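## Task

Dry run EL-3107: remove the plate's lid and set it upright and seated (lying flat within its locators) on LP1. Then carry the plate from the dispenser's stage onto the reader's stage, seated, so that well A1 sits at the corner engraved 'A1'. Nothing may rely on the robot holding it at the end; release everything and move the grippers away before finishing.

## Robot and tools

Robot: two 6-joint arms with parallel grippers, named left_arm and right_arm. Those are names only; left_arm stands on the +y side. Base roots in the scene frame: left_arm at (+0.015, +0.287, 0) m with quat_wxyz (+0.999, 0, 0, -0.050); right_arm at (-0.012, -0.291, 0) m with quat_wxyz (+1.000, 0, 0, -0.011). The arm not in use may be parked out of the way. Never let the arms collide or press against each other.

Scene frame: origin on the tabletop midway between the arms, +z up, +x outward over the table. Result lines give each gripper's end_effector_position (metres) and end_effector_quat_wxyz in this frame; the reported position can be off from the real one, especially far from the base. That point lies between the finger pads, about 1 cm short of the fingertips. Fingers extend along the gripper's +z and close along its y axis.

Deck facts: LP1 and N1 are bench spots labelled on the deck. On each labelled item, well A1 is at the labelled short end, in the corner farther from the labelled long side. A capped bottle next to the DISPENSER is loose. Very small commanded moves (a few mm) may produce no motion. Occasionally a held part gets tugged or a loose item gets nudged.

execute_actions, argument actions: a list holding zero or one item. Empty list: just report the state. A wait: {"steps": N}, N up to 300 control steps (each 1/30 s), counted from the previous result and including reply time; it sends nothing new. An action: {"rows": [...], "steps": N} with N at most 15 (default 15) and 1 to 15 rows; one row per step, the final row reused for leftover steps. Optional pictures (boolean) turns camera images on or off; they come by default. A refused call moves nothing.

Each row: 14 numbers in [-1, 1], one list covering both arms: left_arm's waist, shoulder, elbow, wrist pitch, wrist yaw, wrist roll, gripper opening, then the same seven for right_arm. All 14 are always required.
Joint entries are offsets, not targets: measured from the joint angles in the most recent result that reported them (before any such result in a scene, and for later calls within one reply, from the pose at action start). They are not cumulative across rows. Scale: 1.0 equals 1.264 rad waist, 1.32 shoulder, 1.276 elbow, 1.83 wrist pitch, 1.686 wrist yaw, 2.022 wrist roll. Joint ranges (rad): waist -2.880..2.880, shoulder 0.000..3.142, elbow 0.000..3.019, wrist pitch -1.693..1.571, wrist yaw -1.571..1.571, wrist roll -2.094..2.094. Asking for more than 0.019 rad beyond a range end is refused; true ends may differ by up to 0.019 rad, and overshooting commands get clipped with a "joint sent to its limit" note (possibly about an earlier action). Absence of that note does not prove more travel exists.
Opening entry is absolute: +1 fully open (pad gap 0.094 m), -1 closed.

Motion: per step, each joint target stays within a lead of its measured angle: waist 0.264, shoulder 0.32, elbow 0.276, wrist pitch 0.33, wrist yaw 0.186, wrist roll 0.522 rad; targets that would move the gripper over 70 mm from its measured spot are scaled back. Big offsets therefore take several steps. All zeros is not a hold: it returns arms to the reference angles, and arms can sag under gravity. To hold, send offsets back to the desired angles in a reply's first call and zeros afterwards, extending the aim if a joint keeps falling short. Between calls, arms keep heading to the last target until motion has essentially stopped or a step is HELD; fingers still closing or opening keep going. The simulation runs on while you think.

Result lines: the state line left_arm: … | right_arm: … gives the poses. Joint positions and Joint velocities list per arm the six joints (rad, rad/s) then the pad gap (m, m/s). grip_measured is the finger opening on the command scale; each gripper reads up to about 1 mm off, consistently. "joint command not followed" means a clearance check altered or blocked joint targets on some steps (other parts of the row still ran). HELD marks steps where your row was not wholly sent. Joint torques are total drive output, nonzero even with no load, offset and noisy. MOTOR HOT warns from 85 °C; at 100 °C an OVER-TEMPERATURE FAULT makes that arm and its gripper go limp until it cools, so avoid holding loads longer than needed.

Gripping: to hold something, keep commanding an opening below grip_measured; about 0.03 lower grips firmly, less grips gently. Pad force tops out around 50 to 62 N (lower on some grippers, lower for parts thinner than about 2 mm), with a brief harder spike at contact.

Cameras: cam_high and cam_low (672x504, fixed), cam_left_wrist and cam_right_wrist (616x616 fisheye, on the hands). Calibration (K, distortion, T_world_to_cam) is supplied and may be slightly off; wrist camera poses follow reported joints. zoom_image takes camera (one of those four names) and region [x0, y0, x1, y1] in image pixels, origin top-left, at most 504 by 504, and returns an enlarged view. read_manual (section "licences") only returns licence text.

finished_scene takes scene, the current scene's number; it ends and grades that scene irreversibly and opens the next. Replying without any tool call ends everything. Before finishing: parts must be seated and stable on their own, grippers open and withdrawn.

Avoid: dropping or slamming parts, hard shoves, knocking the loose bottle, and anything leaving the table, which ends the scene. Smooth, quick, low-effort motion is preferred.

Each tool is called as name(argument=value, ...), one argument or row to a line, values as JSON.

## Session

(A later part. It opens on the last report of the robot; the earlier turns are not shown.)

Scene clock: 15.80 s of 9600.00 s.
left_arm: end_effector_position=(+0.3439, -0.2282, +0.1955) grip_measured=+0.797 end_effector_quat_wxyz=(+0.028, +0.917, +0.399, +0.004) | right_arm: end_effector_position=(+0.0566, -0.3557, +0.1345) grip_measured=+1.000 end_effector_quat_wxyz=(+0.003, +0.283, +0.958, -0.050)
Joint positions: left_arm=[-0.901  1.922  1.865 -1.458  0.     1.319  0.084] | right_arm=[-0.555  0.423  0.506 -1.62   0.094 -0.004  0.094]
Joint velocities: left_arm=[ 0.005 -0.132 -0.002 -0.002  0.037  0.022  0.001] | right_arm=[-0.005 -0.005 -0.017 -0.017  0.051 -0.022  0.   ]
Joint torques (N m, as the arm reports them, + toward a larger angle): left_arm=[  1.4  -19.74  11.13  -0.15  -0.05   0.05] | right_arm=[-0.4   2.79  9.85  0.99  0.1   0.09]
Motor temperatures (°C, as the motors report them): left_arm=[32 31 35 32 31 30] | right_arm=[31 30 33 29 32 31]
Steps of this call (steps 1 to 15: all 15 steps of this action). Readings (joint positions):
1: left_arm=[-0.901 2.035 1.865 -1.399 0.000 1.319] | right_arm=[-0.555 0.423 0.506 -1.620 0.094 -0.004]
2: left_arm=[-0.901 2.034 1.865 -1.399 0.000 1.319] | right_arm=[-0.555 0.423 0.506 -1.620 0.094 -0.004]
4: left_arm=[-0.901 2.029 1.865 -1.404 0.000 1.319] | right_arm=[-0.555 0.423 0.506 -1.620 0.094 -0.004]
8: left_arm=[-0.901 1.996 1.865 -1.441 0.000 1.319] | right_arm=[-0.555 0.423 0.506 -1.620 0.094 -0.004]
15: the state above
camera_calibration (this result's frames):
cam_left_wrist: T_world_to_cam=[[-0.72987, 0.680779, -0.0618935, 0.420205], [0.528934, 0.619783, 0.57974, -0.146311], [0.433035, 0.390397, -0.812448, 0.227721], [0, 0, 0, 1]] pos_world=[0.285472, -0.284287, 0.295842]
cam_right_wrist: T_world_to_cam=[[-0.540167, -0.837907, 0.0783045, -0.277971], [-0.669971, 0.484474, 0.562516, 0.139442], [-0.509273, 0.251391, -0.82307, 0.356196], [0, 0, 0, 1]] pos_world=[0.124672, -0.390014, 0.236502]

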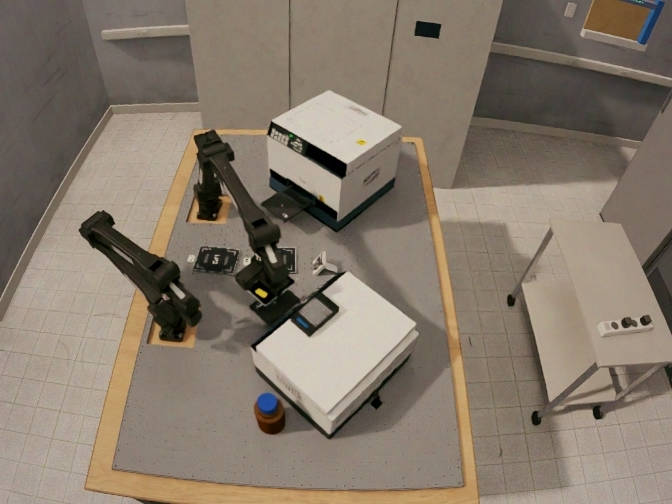

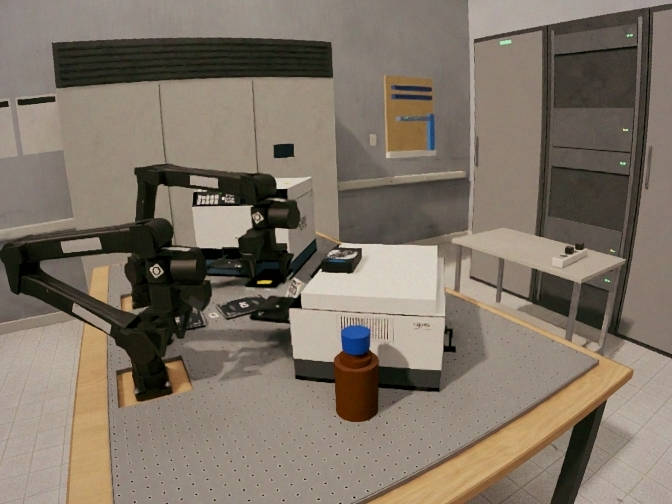

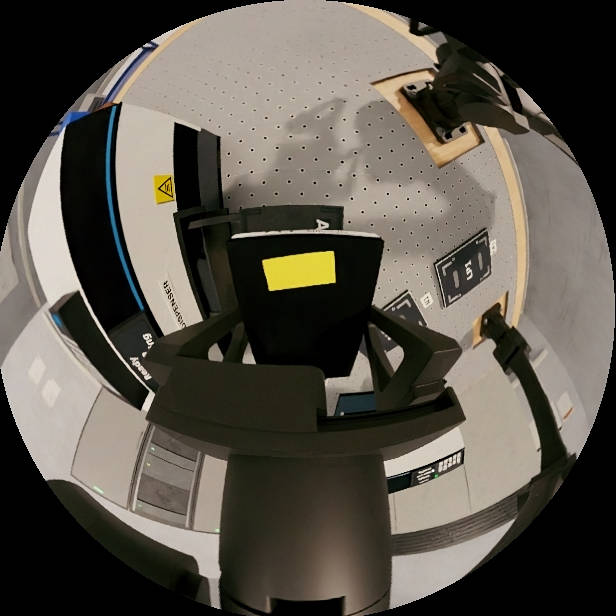

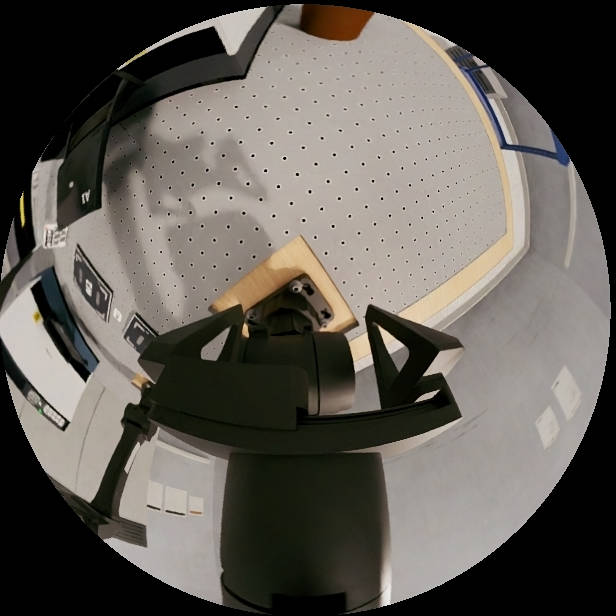

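execute_actions(
  actions=[
    {"rows":[[0,-0.05,-0.04,0,0,0,0.765,0,0,0,0,0,0,1],[0,-0.1,-0.09,0,0,0,0.765,0,0,0,0,0,0,1],[0,-0.15,-0.14,0,0,0,0.765,0,0,0,0,0,0,1],[0,-0.2,-0.2,0,0,0,0.765,0,0,0,0,0,0,1],[0,-0.25,-0.26,0,0,0,0.765,0,0,0,0,0,0,1],[0,-0.3,-0.32,0,0,0,0.765,0,0,0,0,0,0,1],[0,-0.35,-0.38,0,0,0,0.765,0,0,0,0,0,0,1],[0,-0.4,-0.43,0,0,0,0.765,0,0,0,0,0,0,1],[0,-0.44,-0.47,0,0,0,0.765,0,0,0,0,0,0,1],[0,-0.46,-0.5,0,0,0,0.765,0,0,0,0,0,0,1]],"steps":15},
  ],
)

Scene clock: 20.47 s of 9600.00 s.
left_arm: end_effector_position=(+0.2180, -0.0315, +0.2344) grip_measured=+0.797 end_effector_quat_wxyz=(+0.011, +0.917, +0.399, +0.002) | right_arm: end_effector_position=(+0.0566, -0.3557, +0.1345) grip_measured=+1.000 end_effector_quat_wxyz=(+0.003, +0.283, +0.958, -0.050)
Joint positions: left_arm=[-0.901  1.314  1.225 -1.459  0.     1.319  0.084] | right_arm=[-0.555  0.423  0.506 -1.62   0.094 -0.004  0.094]
Joint velocities: left_arm=[-0.015 -0.933 -0.11  -0.071  0.022  0.037  0.   ] | right_arm=[-0.005  0.005 -0.017 -0.012  0.037 -0.007  0.   ]
Joint torques (N m, as the arm reports them, + toward a larger angle): left_arm=[ 1.52 -5.19 10.47  0.32 -0.03  0.03] | right_arm=[-0.38  2.81  9.84  0.99  0.11  0.09]
Motor temperatures (°C, as the motors report them): left_arm=[32 32 35 32 31 30] | right_arm=[31 30 34 29 32 31]
Steps of this call (steps 1 to 15: the robot went on to your last target; steps 16 to 90: nothing new was sent; then 1.17 s passed at rest; steps 91 to 105: all 15 steps of this action). Readings (joint positions):
91: left_arm=[-0.901 1.916 1.860 -1.457 0.000 1.319] | right_arm=[-0.555 0.423 0.506 -1.620 0.094 -0.004]
92: left_arm=[-0.901 1.904 1.837 -1.454 0.000 1.319] | right_arm=[-0.555 0.423 0.506 -1.620 0.094 -0.004]
94: left_arm=[-0.901 1.847 1.736 -1.451 0.000 1.319] | right_arm=[-0.555 0.423 0.506 -1.620 0.094 -0.004]
98: left_arm=[-0.901 1.677 1.510 -1.451 0.000 1.319] | right_arm=[-0.555 0.423 0.506 -1.620 0.094 -0.004]
105: the state above
camera_calibration (this result's frames):
cam_left_wrist: T_world_to_cam=[[-0.73069, 0.68206, -0.0297758, 0.189432], [0.539377, 0.603472, 0.587276, -0.228714], [0.418526, 0.413056, -0.808839, 0.240084], [0, 0, 0, 1]] pos_world=[0.161298, -0.0903491, 0.334148]
cam_right_wrist: T_world_to_cam=[[-0.540167, -0.837907, 0.0783045, -0.277971], [-0.669971, 0.484474, 0.562516, 0.139442], [-0.509273, 0.251391, -0.82307, 0.356196], [0, 0, 0, 1]] pos_world=[0.124672, -0.390014, 0.236502]

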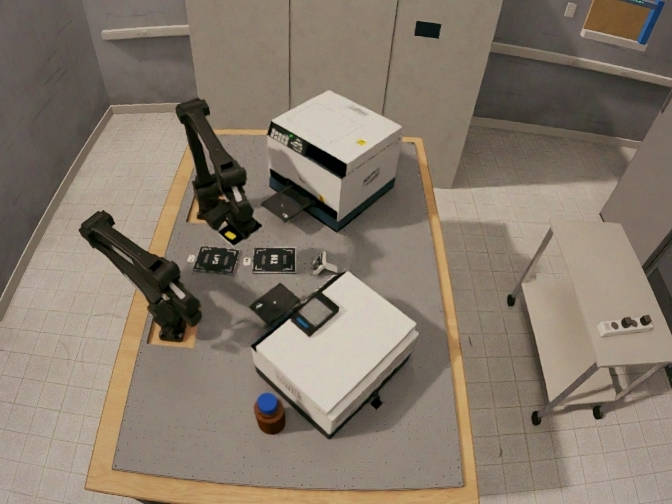

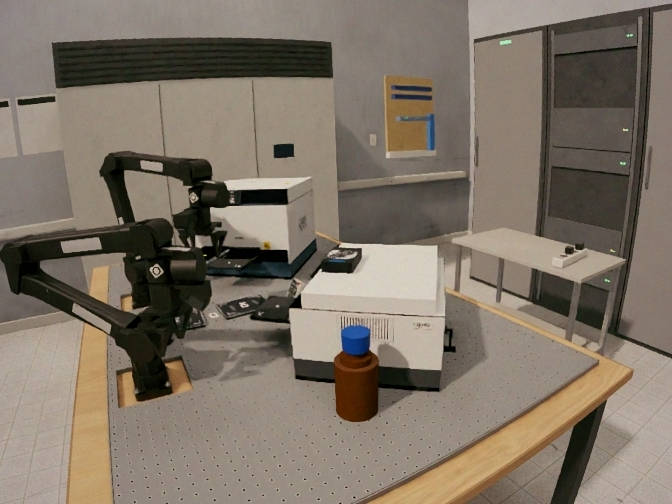

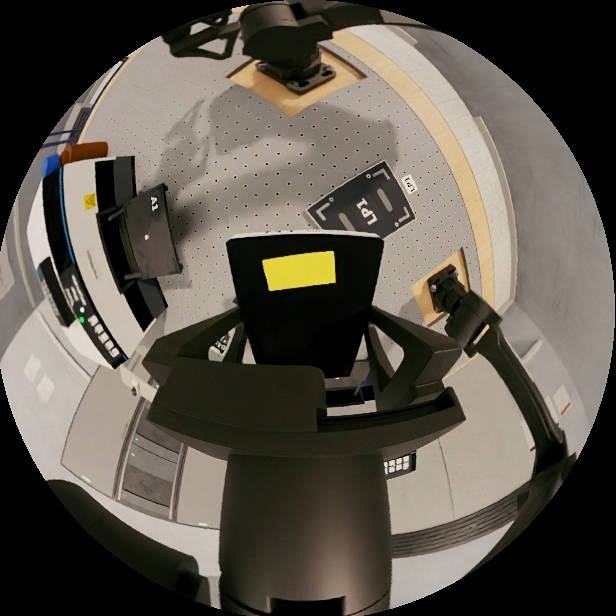

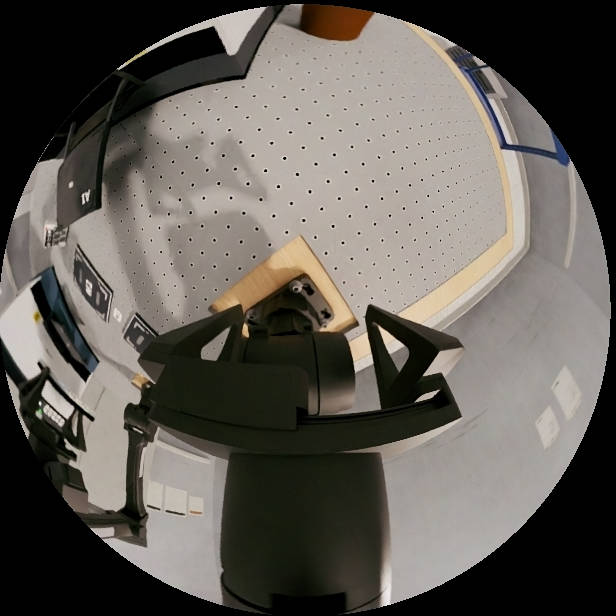

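zoom_image(
  camera="cam_high",
  region=[180,160,360,295],
)

execute_actions(
  actions=[
    {"rows":[[0.04,0,0.005,0,0,-0.03,0.765,0,0,0,0,0,0,1],[0.08,0,0.005,0,0,-0.06,0.765,0,0,0,0,0,0,1],[0.13,0,0.005,0,0,-0.09,0.765,0,0,0,0,0,0,1],[0.18,0,0.005,0,0,-0.12,0.765,0,0,0,0,0,0,1],[0.23,0,0.005,0,0,-0.15,0.765,0,0,0,0,0,0,1],[0.28,0,0.005,0,0,-0.18,0.765,0,0,0,0,0,0,1],[0.33,0,0.005,0,0,-0.21,0.765,0,0,0,0,0,0,1],[0.38,0,0.005,0,0,-0.24,0.765,0,0,0,0,0,0,1],[0.43,0,0.005,0,0,-0.27,0.765,0,0,0,0,0,0,1],[0.47,0,0.005,0,0,-0.3,0.765,0,0,0,0,0,0,1],[0.5,0,0.005,0,0,-0.33,0.765,0,0,0,0,0,0,1],[0.53,0,0.005,0,0,-0.345,0.765,0,0,0,0,0,0,1]],"steps":15},
  ],
)

Region (180, 160, 360, 295) of cam_high's 672x504 image, scaled by 2.800, with more detail than that image has; it fills the top 378 rows of this view, and the rest is white.

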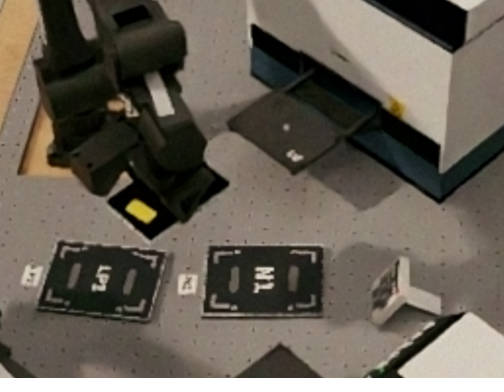

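Scene clock: 22.23 s of 9600.00 s.
left_arm: end_effector_position=(+0.3718, +0.1666, +0.2371) grip_measured=+0.798 end_effector_quat_wxyz=(+0.014, +0.522, +0.853, +0.006) | right_arm: end_effector_position=(+0.0566, -0.3557, +0.1345) grip_measured=+1.000 end_effector_quat_wxyz=(+0.003, +0.283, +0.958, -0.050)
Joint positions: left_arm=[-0.225  1.306  1.225 -1.459 -0.004  0.773  0.084] | right_arm=[-0.555  0.423  0.506 -1.62   0.094 -0.004  0.094]
Joint velocities: left_arm=[ 1.011 -0.005 -0.002  0.012 -0.081 -0.96   0.   ] | right_arm=[ 0.005 -0.005 -0.017 -0.012  0.022 -0.037  0.   ]
Joint torques (N m, as the arm reports them, + toward a larger angle): left_arm=[-2.91 -9.84 10.23 -0.01  0.21  0.04] | right_arm=[-0.38  2.8   9.85  0.99  0.1   0.09]
Motor temperatures (°C, as the motors report them): left_arm=[32 32 35 32 31 30] | right_arm=[31 30 34 29 32 31]
Steps of this call (steps 1 to 15: the robot went on to your last target; steps 16 to 38: nothing new was sent; steps 39 to 53: all 15 steps of this action). Readings (joint positions):
39: left_arm=[-0.899 1.306 1.225 -1.459 0.001 1.312] | right_arm=[-0.555 0.423 0.506 -1.620 0.094 -0.004]
40: left_arm=[-0.892 1.306 1.225 -1.459 0.002 1.296] | right_arm=[-0.555 0.423 0.506 -1.620 0.094 -0.004]
42: left_arm=[-0.842 1.306 1.225 -1.459 0.006 1.239] | right_arm=[-0.555 0.423 0.506 -1.620 0.094 -0.004]
46: left_arm=[-0.632 1.306 1.225 -1.459 0.005 1.100] | right_arm=[-0.555 0.423 0.506 -1.620 0.094 -0.004]
53: the state above
camera_calibration (this result's frames):
cam_left_wrist: T_world_to_cam=[[-0.890222, -0.454405, -0.0319448, 0.415976], [-0.387598, 0.718765, 0.577187, -0.105022], [-0.239316, 0.526206, -0.815987, 0.323474], [0, 0, 0, 1]] pos_world=[0.407017, 0.0942936, 0.337856]
cam_right_wrist: T_world_to_cam=[[-0.540167, -0.837907, 0.0783045, -0.277971], [-0.669971, 0.484474, 0.562516, 0.139442], [-0.509273, 0.251391, -0.82307, 0.356196], [0, 0, 0, 1]] pos_world=[0.124672, -0.390014, 0.236502]

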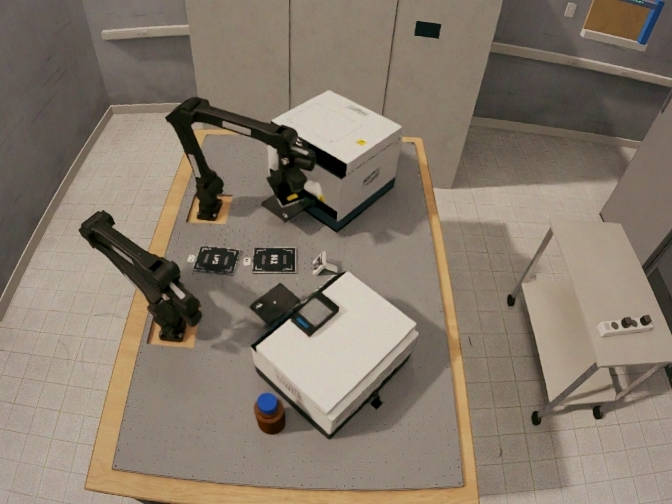

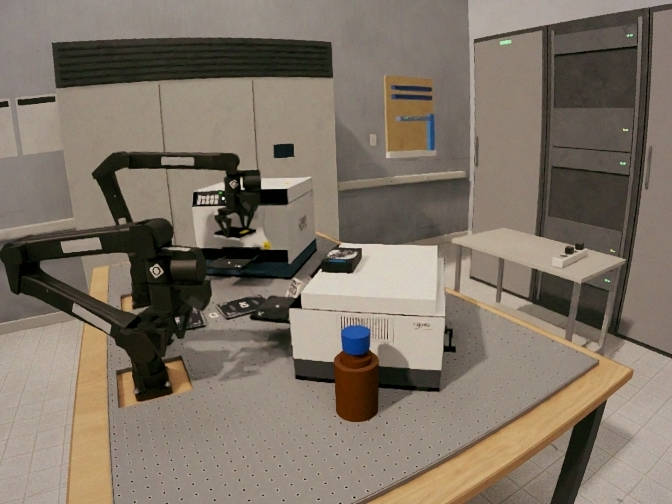

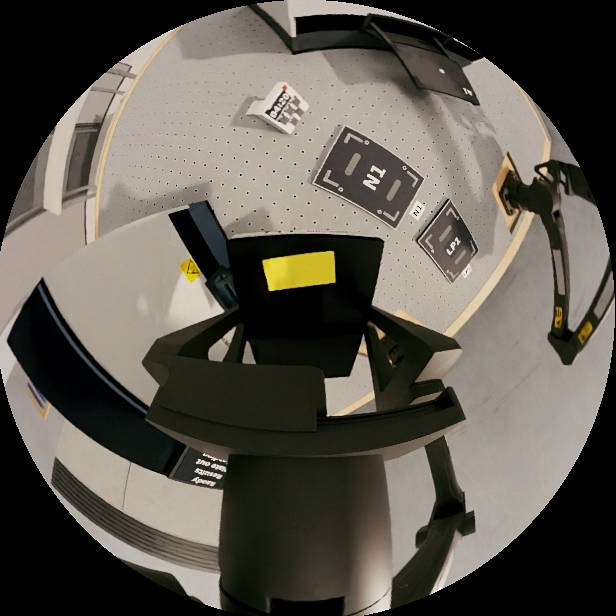

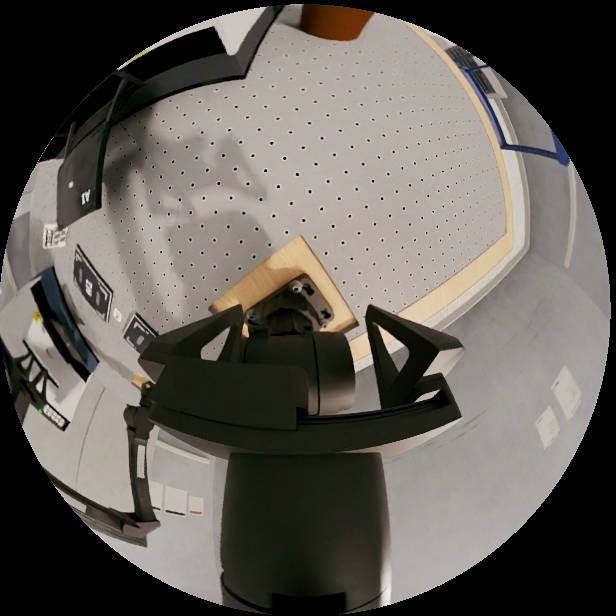

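execute_actions(
  actions=[
    {"rows":[[0,-0.02,-0.02,0,0,-0.02,0.765,0,0,0,0,0,0,1],[0,-0.04,-0.04,0.01,0,-0.04,0.765,0,0,0,0,0,0,1],[0,-0.06,-0.06,0.02,0,-0.06,0.765,0,0,0,0,0,0,1],[0.01,-0.07,-0.08,0.03,0,-0.08,0.765,0,0,0,0,0,0,1],[0.02,-0.07,-0.1,0.04,0,-0.1,0.765,0,0,0,0,0,0,1],[0.03,-0.07,-0.12,0.05,0,-0.12,0.765,0,0,0,0,0,0,1],[0.045,-0.07,-0.14,0.055,0,-0.13,0.765,0,0,0,0,0,0,1],[0.06,-0.07,-0.155,0.06,0,-0.13,0.765,0,0,0,0,0,0,1],[0.07,-0.07,-0.165,0.065,0,-0.13,0.765,0,0,0,0,0,0,1]],"steps":15},
  ],
)

Scene clock: 25.20 s of 9600.00 s.
left_arm: end_effector_position=(+0.3337, +0.2090, +0.1838) grip_measured=+0.798 end_effector_quat_wxyz=(+0.000, +0.376, +0.926, +0.002) | right_arm: end_effector_position=(+0.0566, -0.3557, +0.1345) grip_measured=+1.000 end_effector_quat_wxyz=(+0.003, +0.283, +0.958, -0.050)
Joint positions: left_arm=[-0.14   1.217  1.007 -1.36  -0.004  0.532  0.084] | right_arm=[-0.555  0.423  0.506 -1.62   0.094 -0.004  0.094]
Joint velocities: left_arm=[-0.015 -0.005 -0.002  0.09  -0.022 -0.154 -0.   ] | right_arm=[ 0.005 -0.015 -0.007  0.002  0.007 -0.037  0.   ]
Joint torques (N m, as the arm reports them, + toward a larger angle): left_arm=[ 1.76 -8.01 10.56  0.8  -0.11  0.  ] | right_arm=[-0.39  2.78  9.85  0.99  0.1   0.09]
Motor temperatures (°C, as the motors report them): left_arm=[32 32 35 32 31 30] | right_arm=[31 30 34 29 32 31]
Steps of this call (steps 1 to 30: the robot went on to your last target; steps 31 to 74: nothing new was sent; steps 75 to 89: all 15 steps of this action). Readings (joint positions):
75: left_arm=[-0.222 1.306 1.223 -1.459 -0.001 0.643] | right_arm=[-0.555 0.423 0.506 -1.620 0.094 -0.004]
76: left_arm=[-0.222 1.303 1.216 -1.457 -0.002 0.653] | right_arm=[-0.555 0.423 0.506 -1.620 0.094 -0.004]
78: left_arm=[-0.222 1.281 1.176 -1.439 -0.002 0.650] | right_arm=[-0.555 0.423 0.506 -1.620 0.094 -0.004]
82: left_arm=[-0.207 1.225 1.071 -1.390 -0.002 0.586] | right_arm=[-0.555 0.423 0.506 -1.620 0.094 -0.004]
89: the state above
camera_calibration (this result's frames):
cam_left_wrist: T_world_to_cam=[[-0.698321, -0.715691, -0.0115742, 0.386418], [-0.580818, 0.557124, 0.593518, -0.0241978], [-0.418327, 0.421189, -0.804738, 0.328205], [0, 0, 0, 1]] pos_world=[0.393087, 0.151801, 0.282953]
cam_right_wrist: T_world_to_cam=[[-0.540167, -0.837907, 0.0783045, -0.277971], [-0.669971, 0.484474, 0.562516, 0.139442], [-0.509273, 0.251391, -0.82307, 0.356196], [0, 0, 0, 1]] pos_world=[0.124672, -0.390014, 0.236502]

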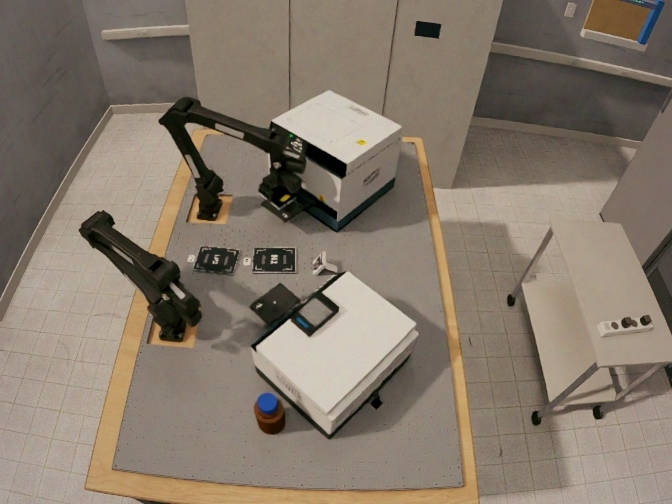

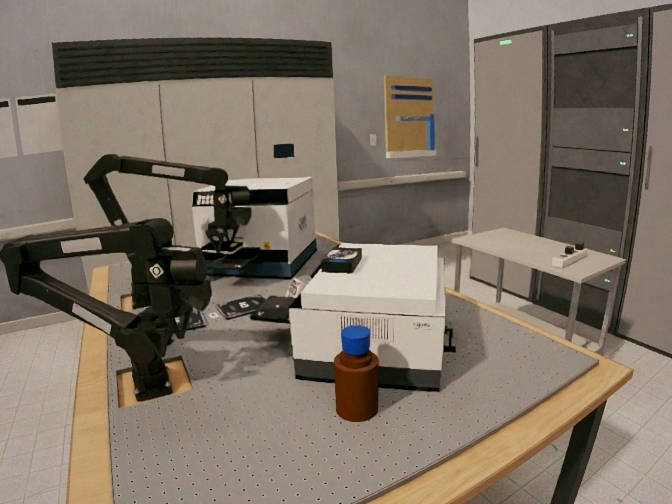

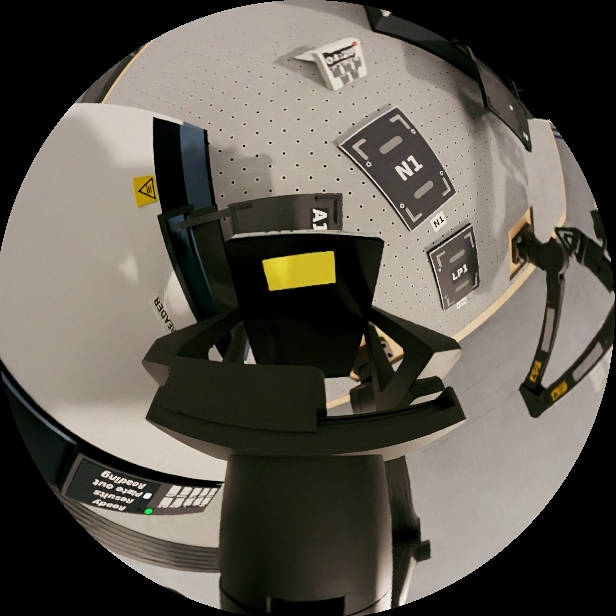

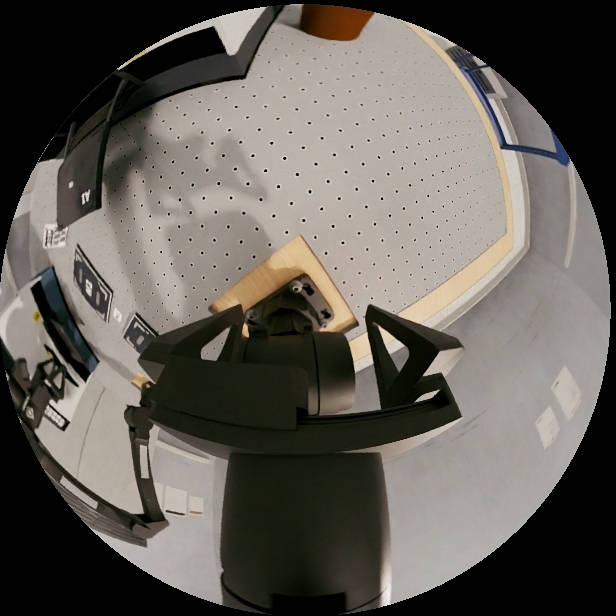

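execute_actions(
  actions=[
    {"rows":[[0.01,0.02,-0.005,0.015,0,-0.01,0.765,0,0,0,0,0,0,1],[0.02,0.03,-0.01,0.025,0,-0.015,0.765,0,0,0,0,0,0,1],[0.026,0.04,-0.015,0.035,0,-0.021,0.765,0,0,0,0,0,0,1],[0.026,0.05,-0.02,0.045,0,-0.021,0.765,0,0,0,0,0,0,1],[0.026,0.053,-0.024,0.05,0,-0.021,0.765,0,0,0,0,0,0,1]],"steps":15},
  ],
)

zoom_image(
  camera="cam_left_wrist",
  region=[200,170,420,370],
)

Scene clock: 27.10 s of 9600.00 s.
left_arm: end_effector_position=(+0.3447, +0.2133, +0.1505) grip_measured=+0.798 end_effector_quat_wxyz=(-0.011, +0.352, +0.936, +0.000) | right_arm: end_effector_position=(+0.0566, -0.3557, +0.1345) grip_measured=+1.000 end_effector_quat_wxyz=(+0.003, +0.283, +0.958, -0.050)
Joint positions: left_arm=[-0.119  1.284  0.973 -1.283 -0.004  0.5    0.084] | right_arm=[-0.555  0.423  0.506 -1.62   0.094 -0.004  0.094]
Joint velocities: left_arm=[-0.005  0.015 -0.007 -0.012  0.037 -0.051 -0.001] | right_arm=[-0.005 -0.015 -0.007  0.012 -0.022 -0.022  0.   ]
Joint torques (N m, as the arm reports them, + toward a larger angle): left_arm=[ 2.2  -8.68  9.78  0.75 -0.08 -0.06] | right_arm=[-0.36  2.8   9.85  0.99  0.1   0.09]
Motor temperatures (°C, as the motors report them): left_arm=[32 32 35 32 31 30] | right_arm=[31 30 34 29 32 31]
Steps of this call (steps 1 to 30: the robot went on to your last target; steps 31 to 42: nothing new was sent; steps 43 to 57: all 15 steps of this action). Readings (joint positions):
43: left_arm=[-0.140 1.218 1.007 -1.355 -0.004 0.519] | right_arm=[-0.555 0.423 0.506 -1.620 0.094 -0.004]
44: left_arm=[-0.139 1.219 1.006 -1.350 -0.004 0.518] | right_arm=[-0.555 0.423 0.506 -1.620 0.094 -0.004]
46: left_arm=[-0.134 1.228 1.000 -1.326 -0.004 0.512] | right_arm=[-0.555 0.423 0.506 -1.620 0.094 -0.004]
50: left_arm=[-0.121 1.268 0.982 -1.287 -0.004 0.504] | right_arm=[-0.555 0.423 0.506 -1.620 0.094 -0.004]
57: the state above
camera_calibration (this result's frames):
cam_left_wrist: T_world_to_cam=[[-0.660117, -0.751163, -0.000431426, 0.389526], [-0.595538, 0.523005, 0.609754, 0.00943264], [-0.457799, 0.402766, -0.79259, 0.319855], [0, 0, 0, 1]] pos_world=[0.409179, 0.158838, 0.24793]
cam_right_wrist: T_world_to_cam=[[-0.540167, -0.837907, 0.0783045, -0.277971], [-0.669971, 0.484474, 0.562516, 0.139442], [-0.509273, 0.251391, -0.82307, 0.356196], [0, 0, 0, 1]] pos_world=[0.124672, -0.390014, 0.236502]

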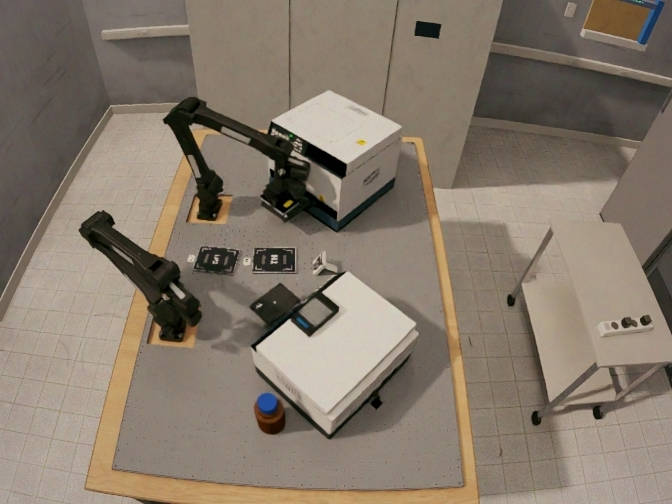

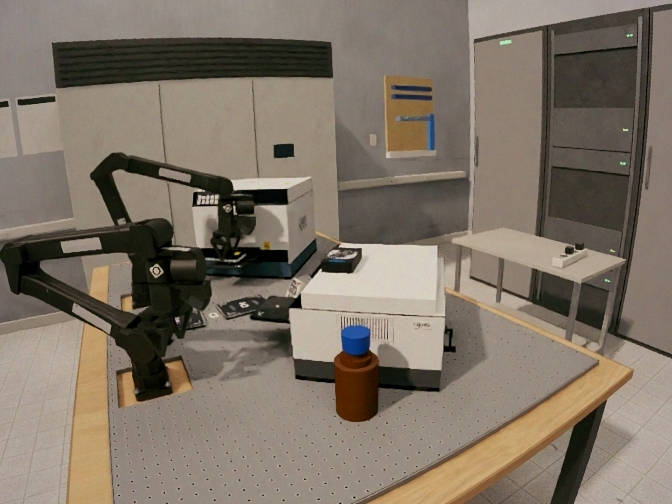

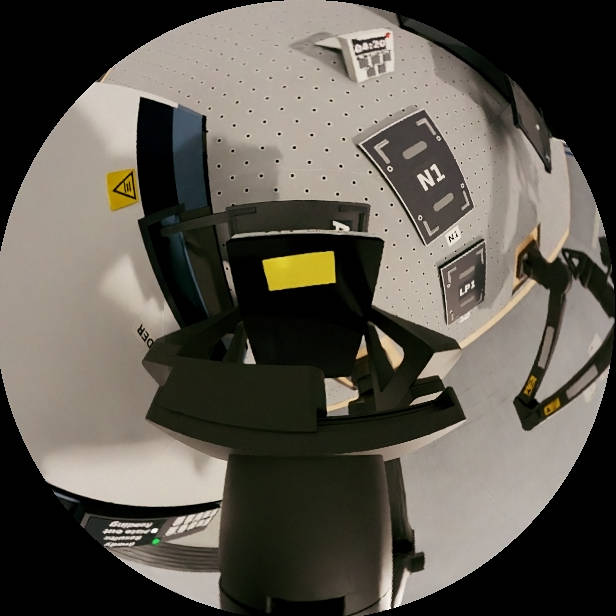

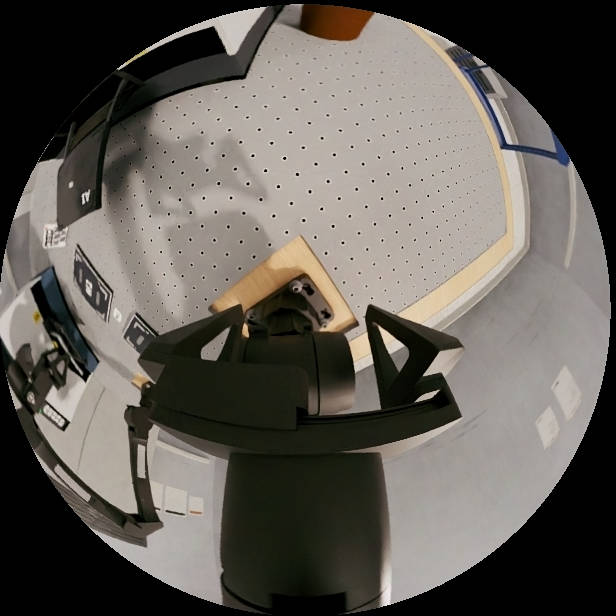

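Region (200, 170, 420, 370) of cam_left_wrist's 616x616 image, scaled by 2.291, with more detail than that image has; it fills the top 458 rows of this view, and the rest is white.

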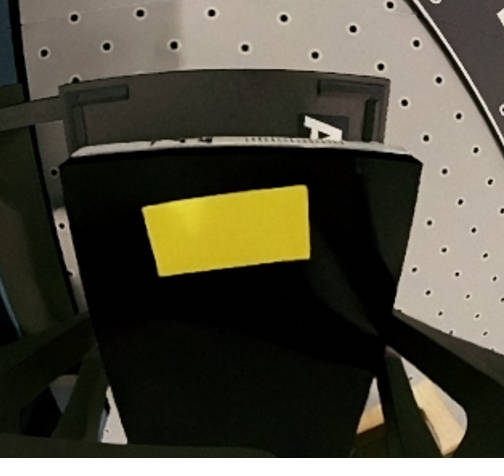

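execute_actions(
  actions=[
    {"rows":[[0,0.0,0.045,0.019,0,0,0.765,0,0,0,0,0,0,1],[0,0.01,0.045,0.019,0,0,0.765,0,0,0,0,0,0,1]],"steps":12},
  ],
)

zoom_image(
  camera="cam_left_wrist",
  region=[200,170,420,370],
)

Scene clock: 29.40 s of 9600.00 s.
left_arm: end_effector_position=(+0.3508, +0.2119, +0.1519) grip_measured=+0.798 end_effector_quat_wxyz=(+0.000, +0.351, +0.936, +0.002) | right_arm: end_effector_position=(+0.0566, -0.3557, +0.1345) grip_measured=+1.000 end_effector_quat_wxyz=(+0.003, +0.283, +0.958, -0.050)
Joint positions: left_arm=[-0.119  1.284  0.977 -1.263 -0.004  0.499  0.084] | right_arm=[-0.555  0.423  0.506 -1.62   0.094 -0.004  0.094]
Joint velocities: left_arm=[-0.005 -0.005  0.017 -0.007 -0.081  0.022 -0.001] | right_arm=[-0.024  0.005 -0.007  0.012 -0.037 -0.022  0.   ]
Joint torques (N m, as the arm reports them, + toward a larger angle): left_arm=[ 1.35 -8.49 13.82  1.   -0.11 -0.04] | right_arm=[-0.39  2.81  9.85  0.98  0.1   0.09]
Motor temperatures (°C, as the motors report them): left_arm=[32 31 35 32 31 30] | right_arm=[31 30 34 29 32 31]
Steps of this call (steps 1 to 15: the robot went on to your last target; steps 16 to 57: nothing new was sent; steps 58 to 69: all 12 steps of this action). Readings (joint positions):
58: left_arm=[-0.119 1.284 0.973 -1.280 -0.004 0.499] | right_arm=[-0.555 0.423 0.506 -1.620 0.094 -0.004]
59: left_arm=[-0.119 1.284 0.973 -1.275 -0.004 0.499] | right_arm=[-0.555 0.423 0.506 -1.620 0.094 -0.004]
61: left_arm=[-0.119 1.284 0.975 -1.267 -0.004 0.499] | right_arm=[-0.555 0.423 0.506 -1.620 0.094 -0.004]
65: left_arm=[-0.119 1.284 0.977 -1.263 -0.004 0.499] | right_arm=[-0.555 0.423 0.506 -1.620 0.094 -0.004]
69: the state above
camera_calibration (this result's frames):
cam_left_wrist: T_world_to_cam=[[-0.659116, -0.751949, -0.011798, 0.394098], [-0.610026, 0.525408, 0.593139, 0.0200205], [-0.439812, 0.398144, -0.805014, 0.320938], [0, 0, 0, 1]] pos_world=[0.413121, 0.158043, 0.251134]
cam_right_wrist: T_world_to_cam=[[-0.540167, -0.837907, 0.0783045, -0.277971], [-0.669971, 0.484474, 0.562516, 0.139442], [-0.509273, 0.251391, -0.82307, 0.356196], [0, 0, 0, 1]] pos_world=[0.124672, -0.390014, 0.236502]

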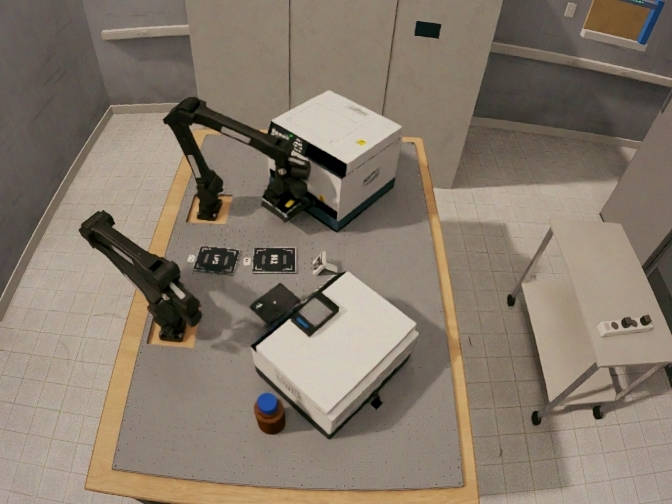

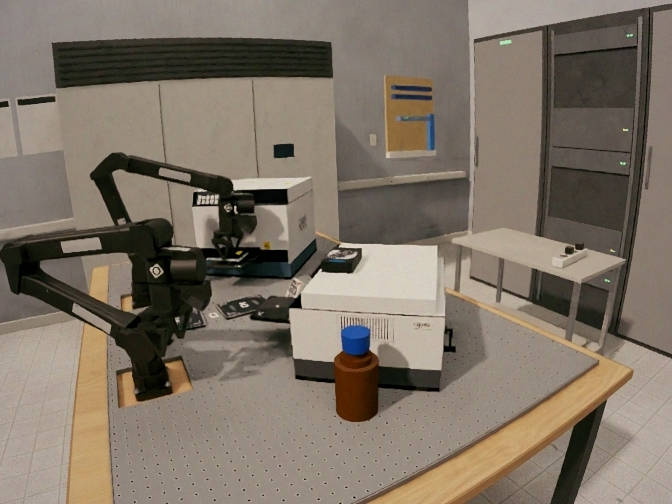

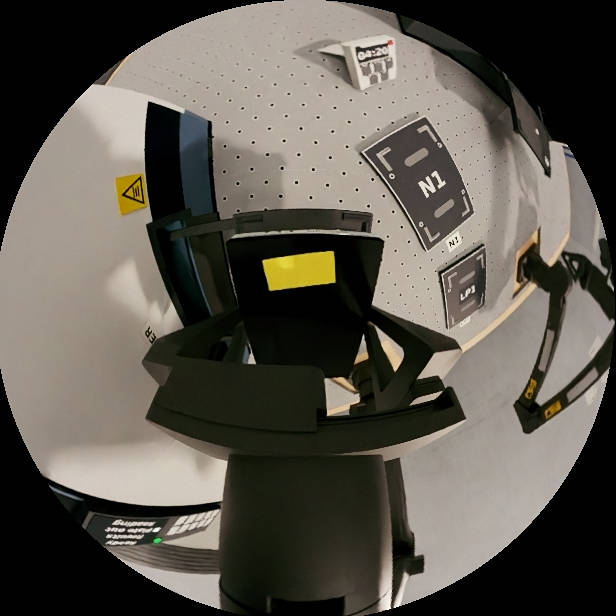

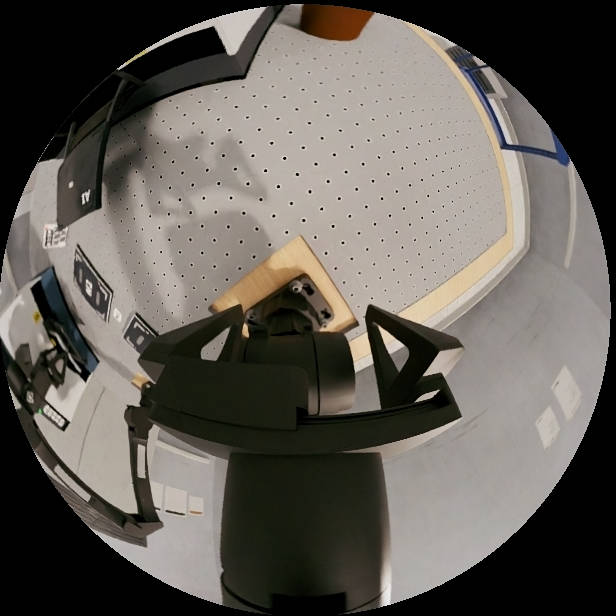

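Region (200, 170, 420, 370) of cam_left_wrist's 616x616 image, scaled by 2.291, with more detail than that image has; it fills the top 458 rows of this view, and the rest is white.

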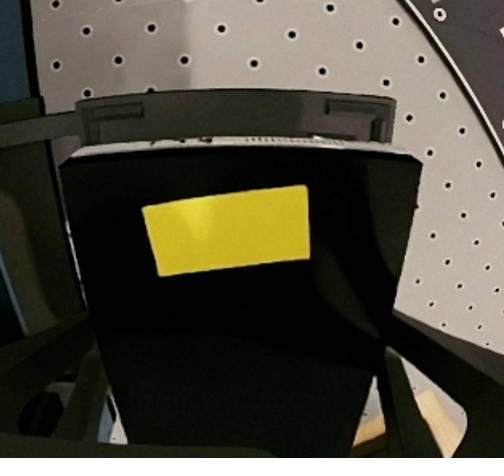

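execute_actions(
  actions=[
    {"rows":[[0,0.02,-0.003,0.012,0,0,0.765,0,0,0,0,0,0,1],[0,0.03,-0.008,0.022,0,0,0.765,0,0,0,0,0,0,1]],"steps":12},
  ],
)

zoom_image(
  camera="cam_left_wrist",
  region=[200,170,420,370],
)

Scene clock: 30.63 s of 9600.00 s.
left_arm: end_effector_position=(+0.3539, +0.2113, +0.1402) grip_measured=+0.798 end_effector_quat_wxyz=(-0.005, +0.351, +0.936, +0.001) | right_arm: end_effector_position=(+0.0566, -0.3557, +0.1345) grip_measured=+1.000 end_effector_quat_wxyz=(+0.003, +0.283, +0.958, -0.050)
Joint positions: left_arm=[-0.119  1.31   0.968 -1.238 -0.004  0.499  0.084] | right_arm=[-0.555  0.423  0.506 -1.62   0.094 -0.004  0.094]
Joint velocities: left_arm=[ 0.005 -0.005 -0.002  0.012 -0.037 -0.066  0.   ] | right_arm=[ 0.005 -0.015 -0.017 -0.002 -0.022  0.037  0.   ]
Joint torques (N m, as the arm reports them, + toward a larger angle): left_arm=[ 0.85 -7.59  8.93  0.97 -0.11  0.01] | right_arm=[-0.37  2.79  9.84  0.99  0.1   0.09]
Motor temperatures (°C, as the motors report them): left_arm=[32 31 35 32 31 30] | right_arm=[31 30 34 29 32 31]
Steps of this call (steps 1 to 15: the robot went on to your last target; steps 16 to 25: nothing new was sent; steps 26 to 37: all 12 steps of this action). Readings (joint positions):
26: left_arm=[-0.119 1.284 0.977 -1.262 -0.004 0.499] | right_arm=[-0.555 0.423 0.506 -1.620 0.094 -0.004]
27: left_arm=[-0.119 1.286 0.977 -1.258 -0.004 0.499] | right_arm=[-0.555 0.423 0.506 -1.620 0.094 -0.004]
29: left_arm=[-0.119 1.292 0.975 -1.245 -0.004 0.499] | right_arm=[-0.555 0.423 0.506 -1.620 0.094 -0.004]
33: left_arm=[-0.119 1.308 0.970 -1.238 -0.004 0.499] | right_arm=[-0.555 0.423 0.506 -1.620 0.094 -0.004]
37: the state above
camera_calibration (this result's frames):
cam_left_wrist: T_world_to_cam=[[-0.65921, -0.751928, -0.00685922, 0.394799], [-0.604027, 0.524069, 0.600419, 0.026346], [-0.447877, 0.399945, -0.799656, 0.314832], [0, 0, 0, 1]] pos_world=[0.417175, 0.157138, 0.238647]
cam_right_wrist: T_world_to_cam=[[-0.540167, -0.837907, 0.0783045, -0.277971], [-0.669971, 0.484474, 0.562516, 0.139442], [-0.509273, 0.251391, -0.82307, 0.356196], [0, 0, 0, 1]] pos_world=[0.124672, -0.390014, 0.236502]

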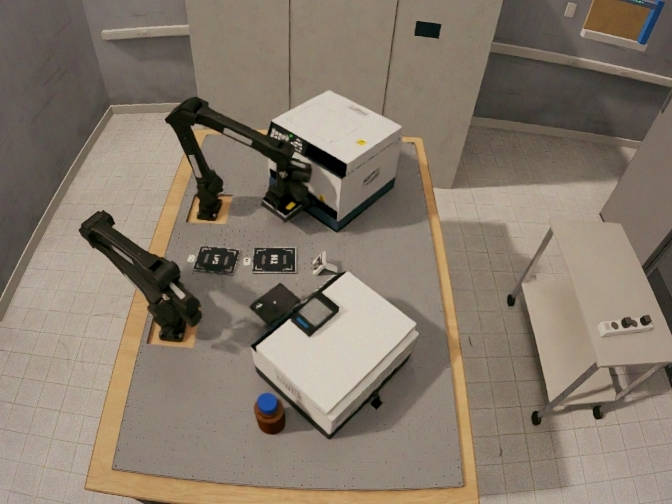

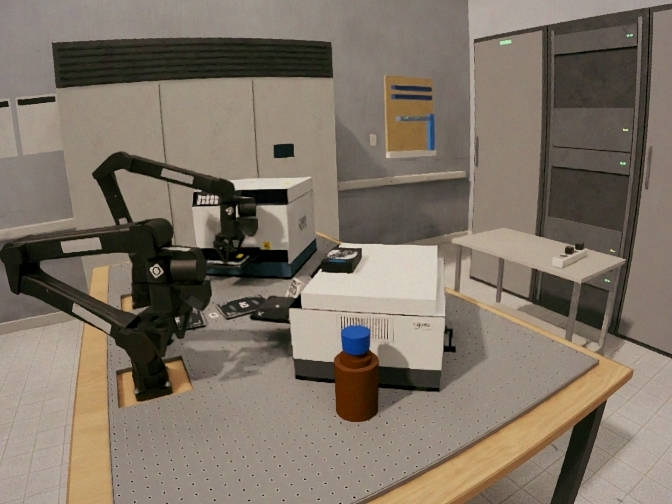

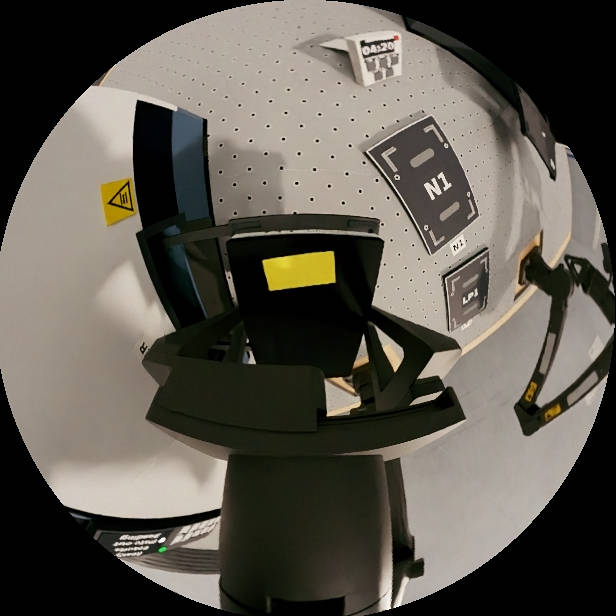

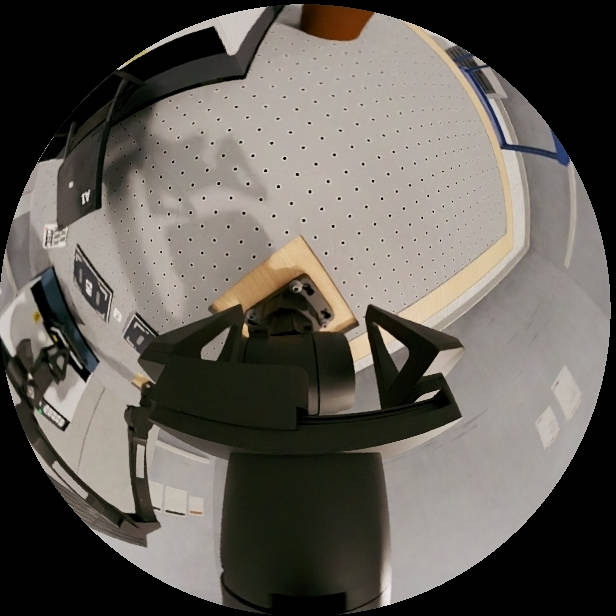

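Region (200, 170, 420, 370) of cam_left_wrist's 616x616 image, scaled by 2.291, with more detail than that image has; it fills the top 458 rows of this view, and the rest is white.

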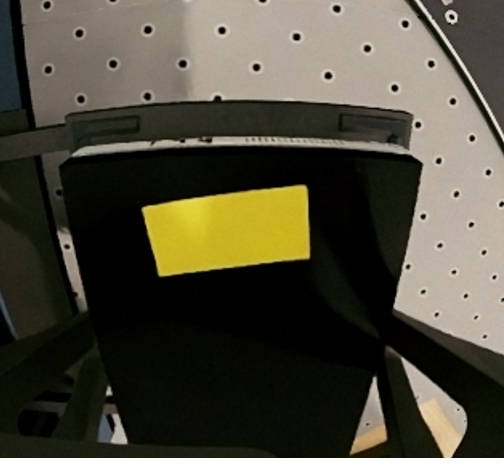

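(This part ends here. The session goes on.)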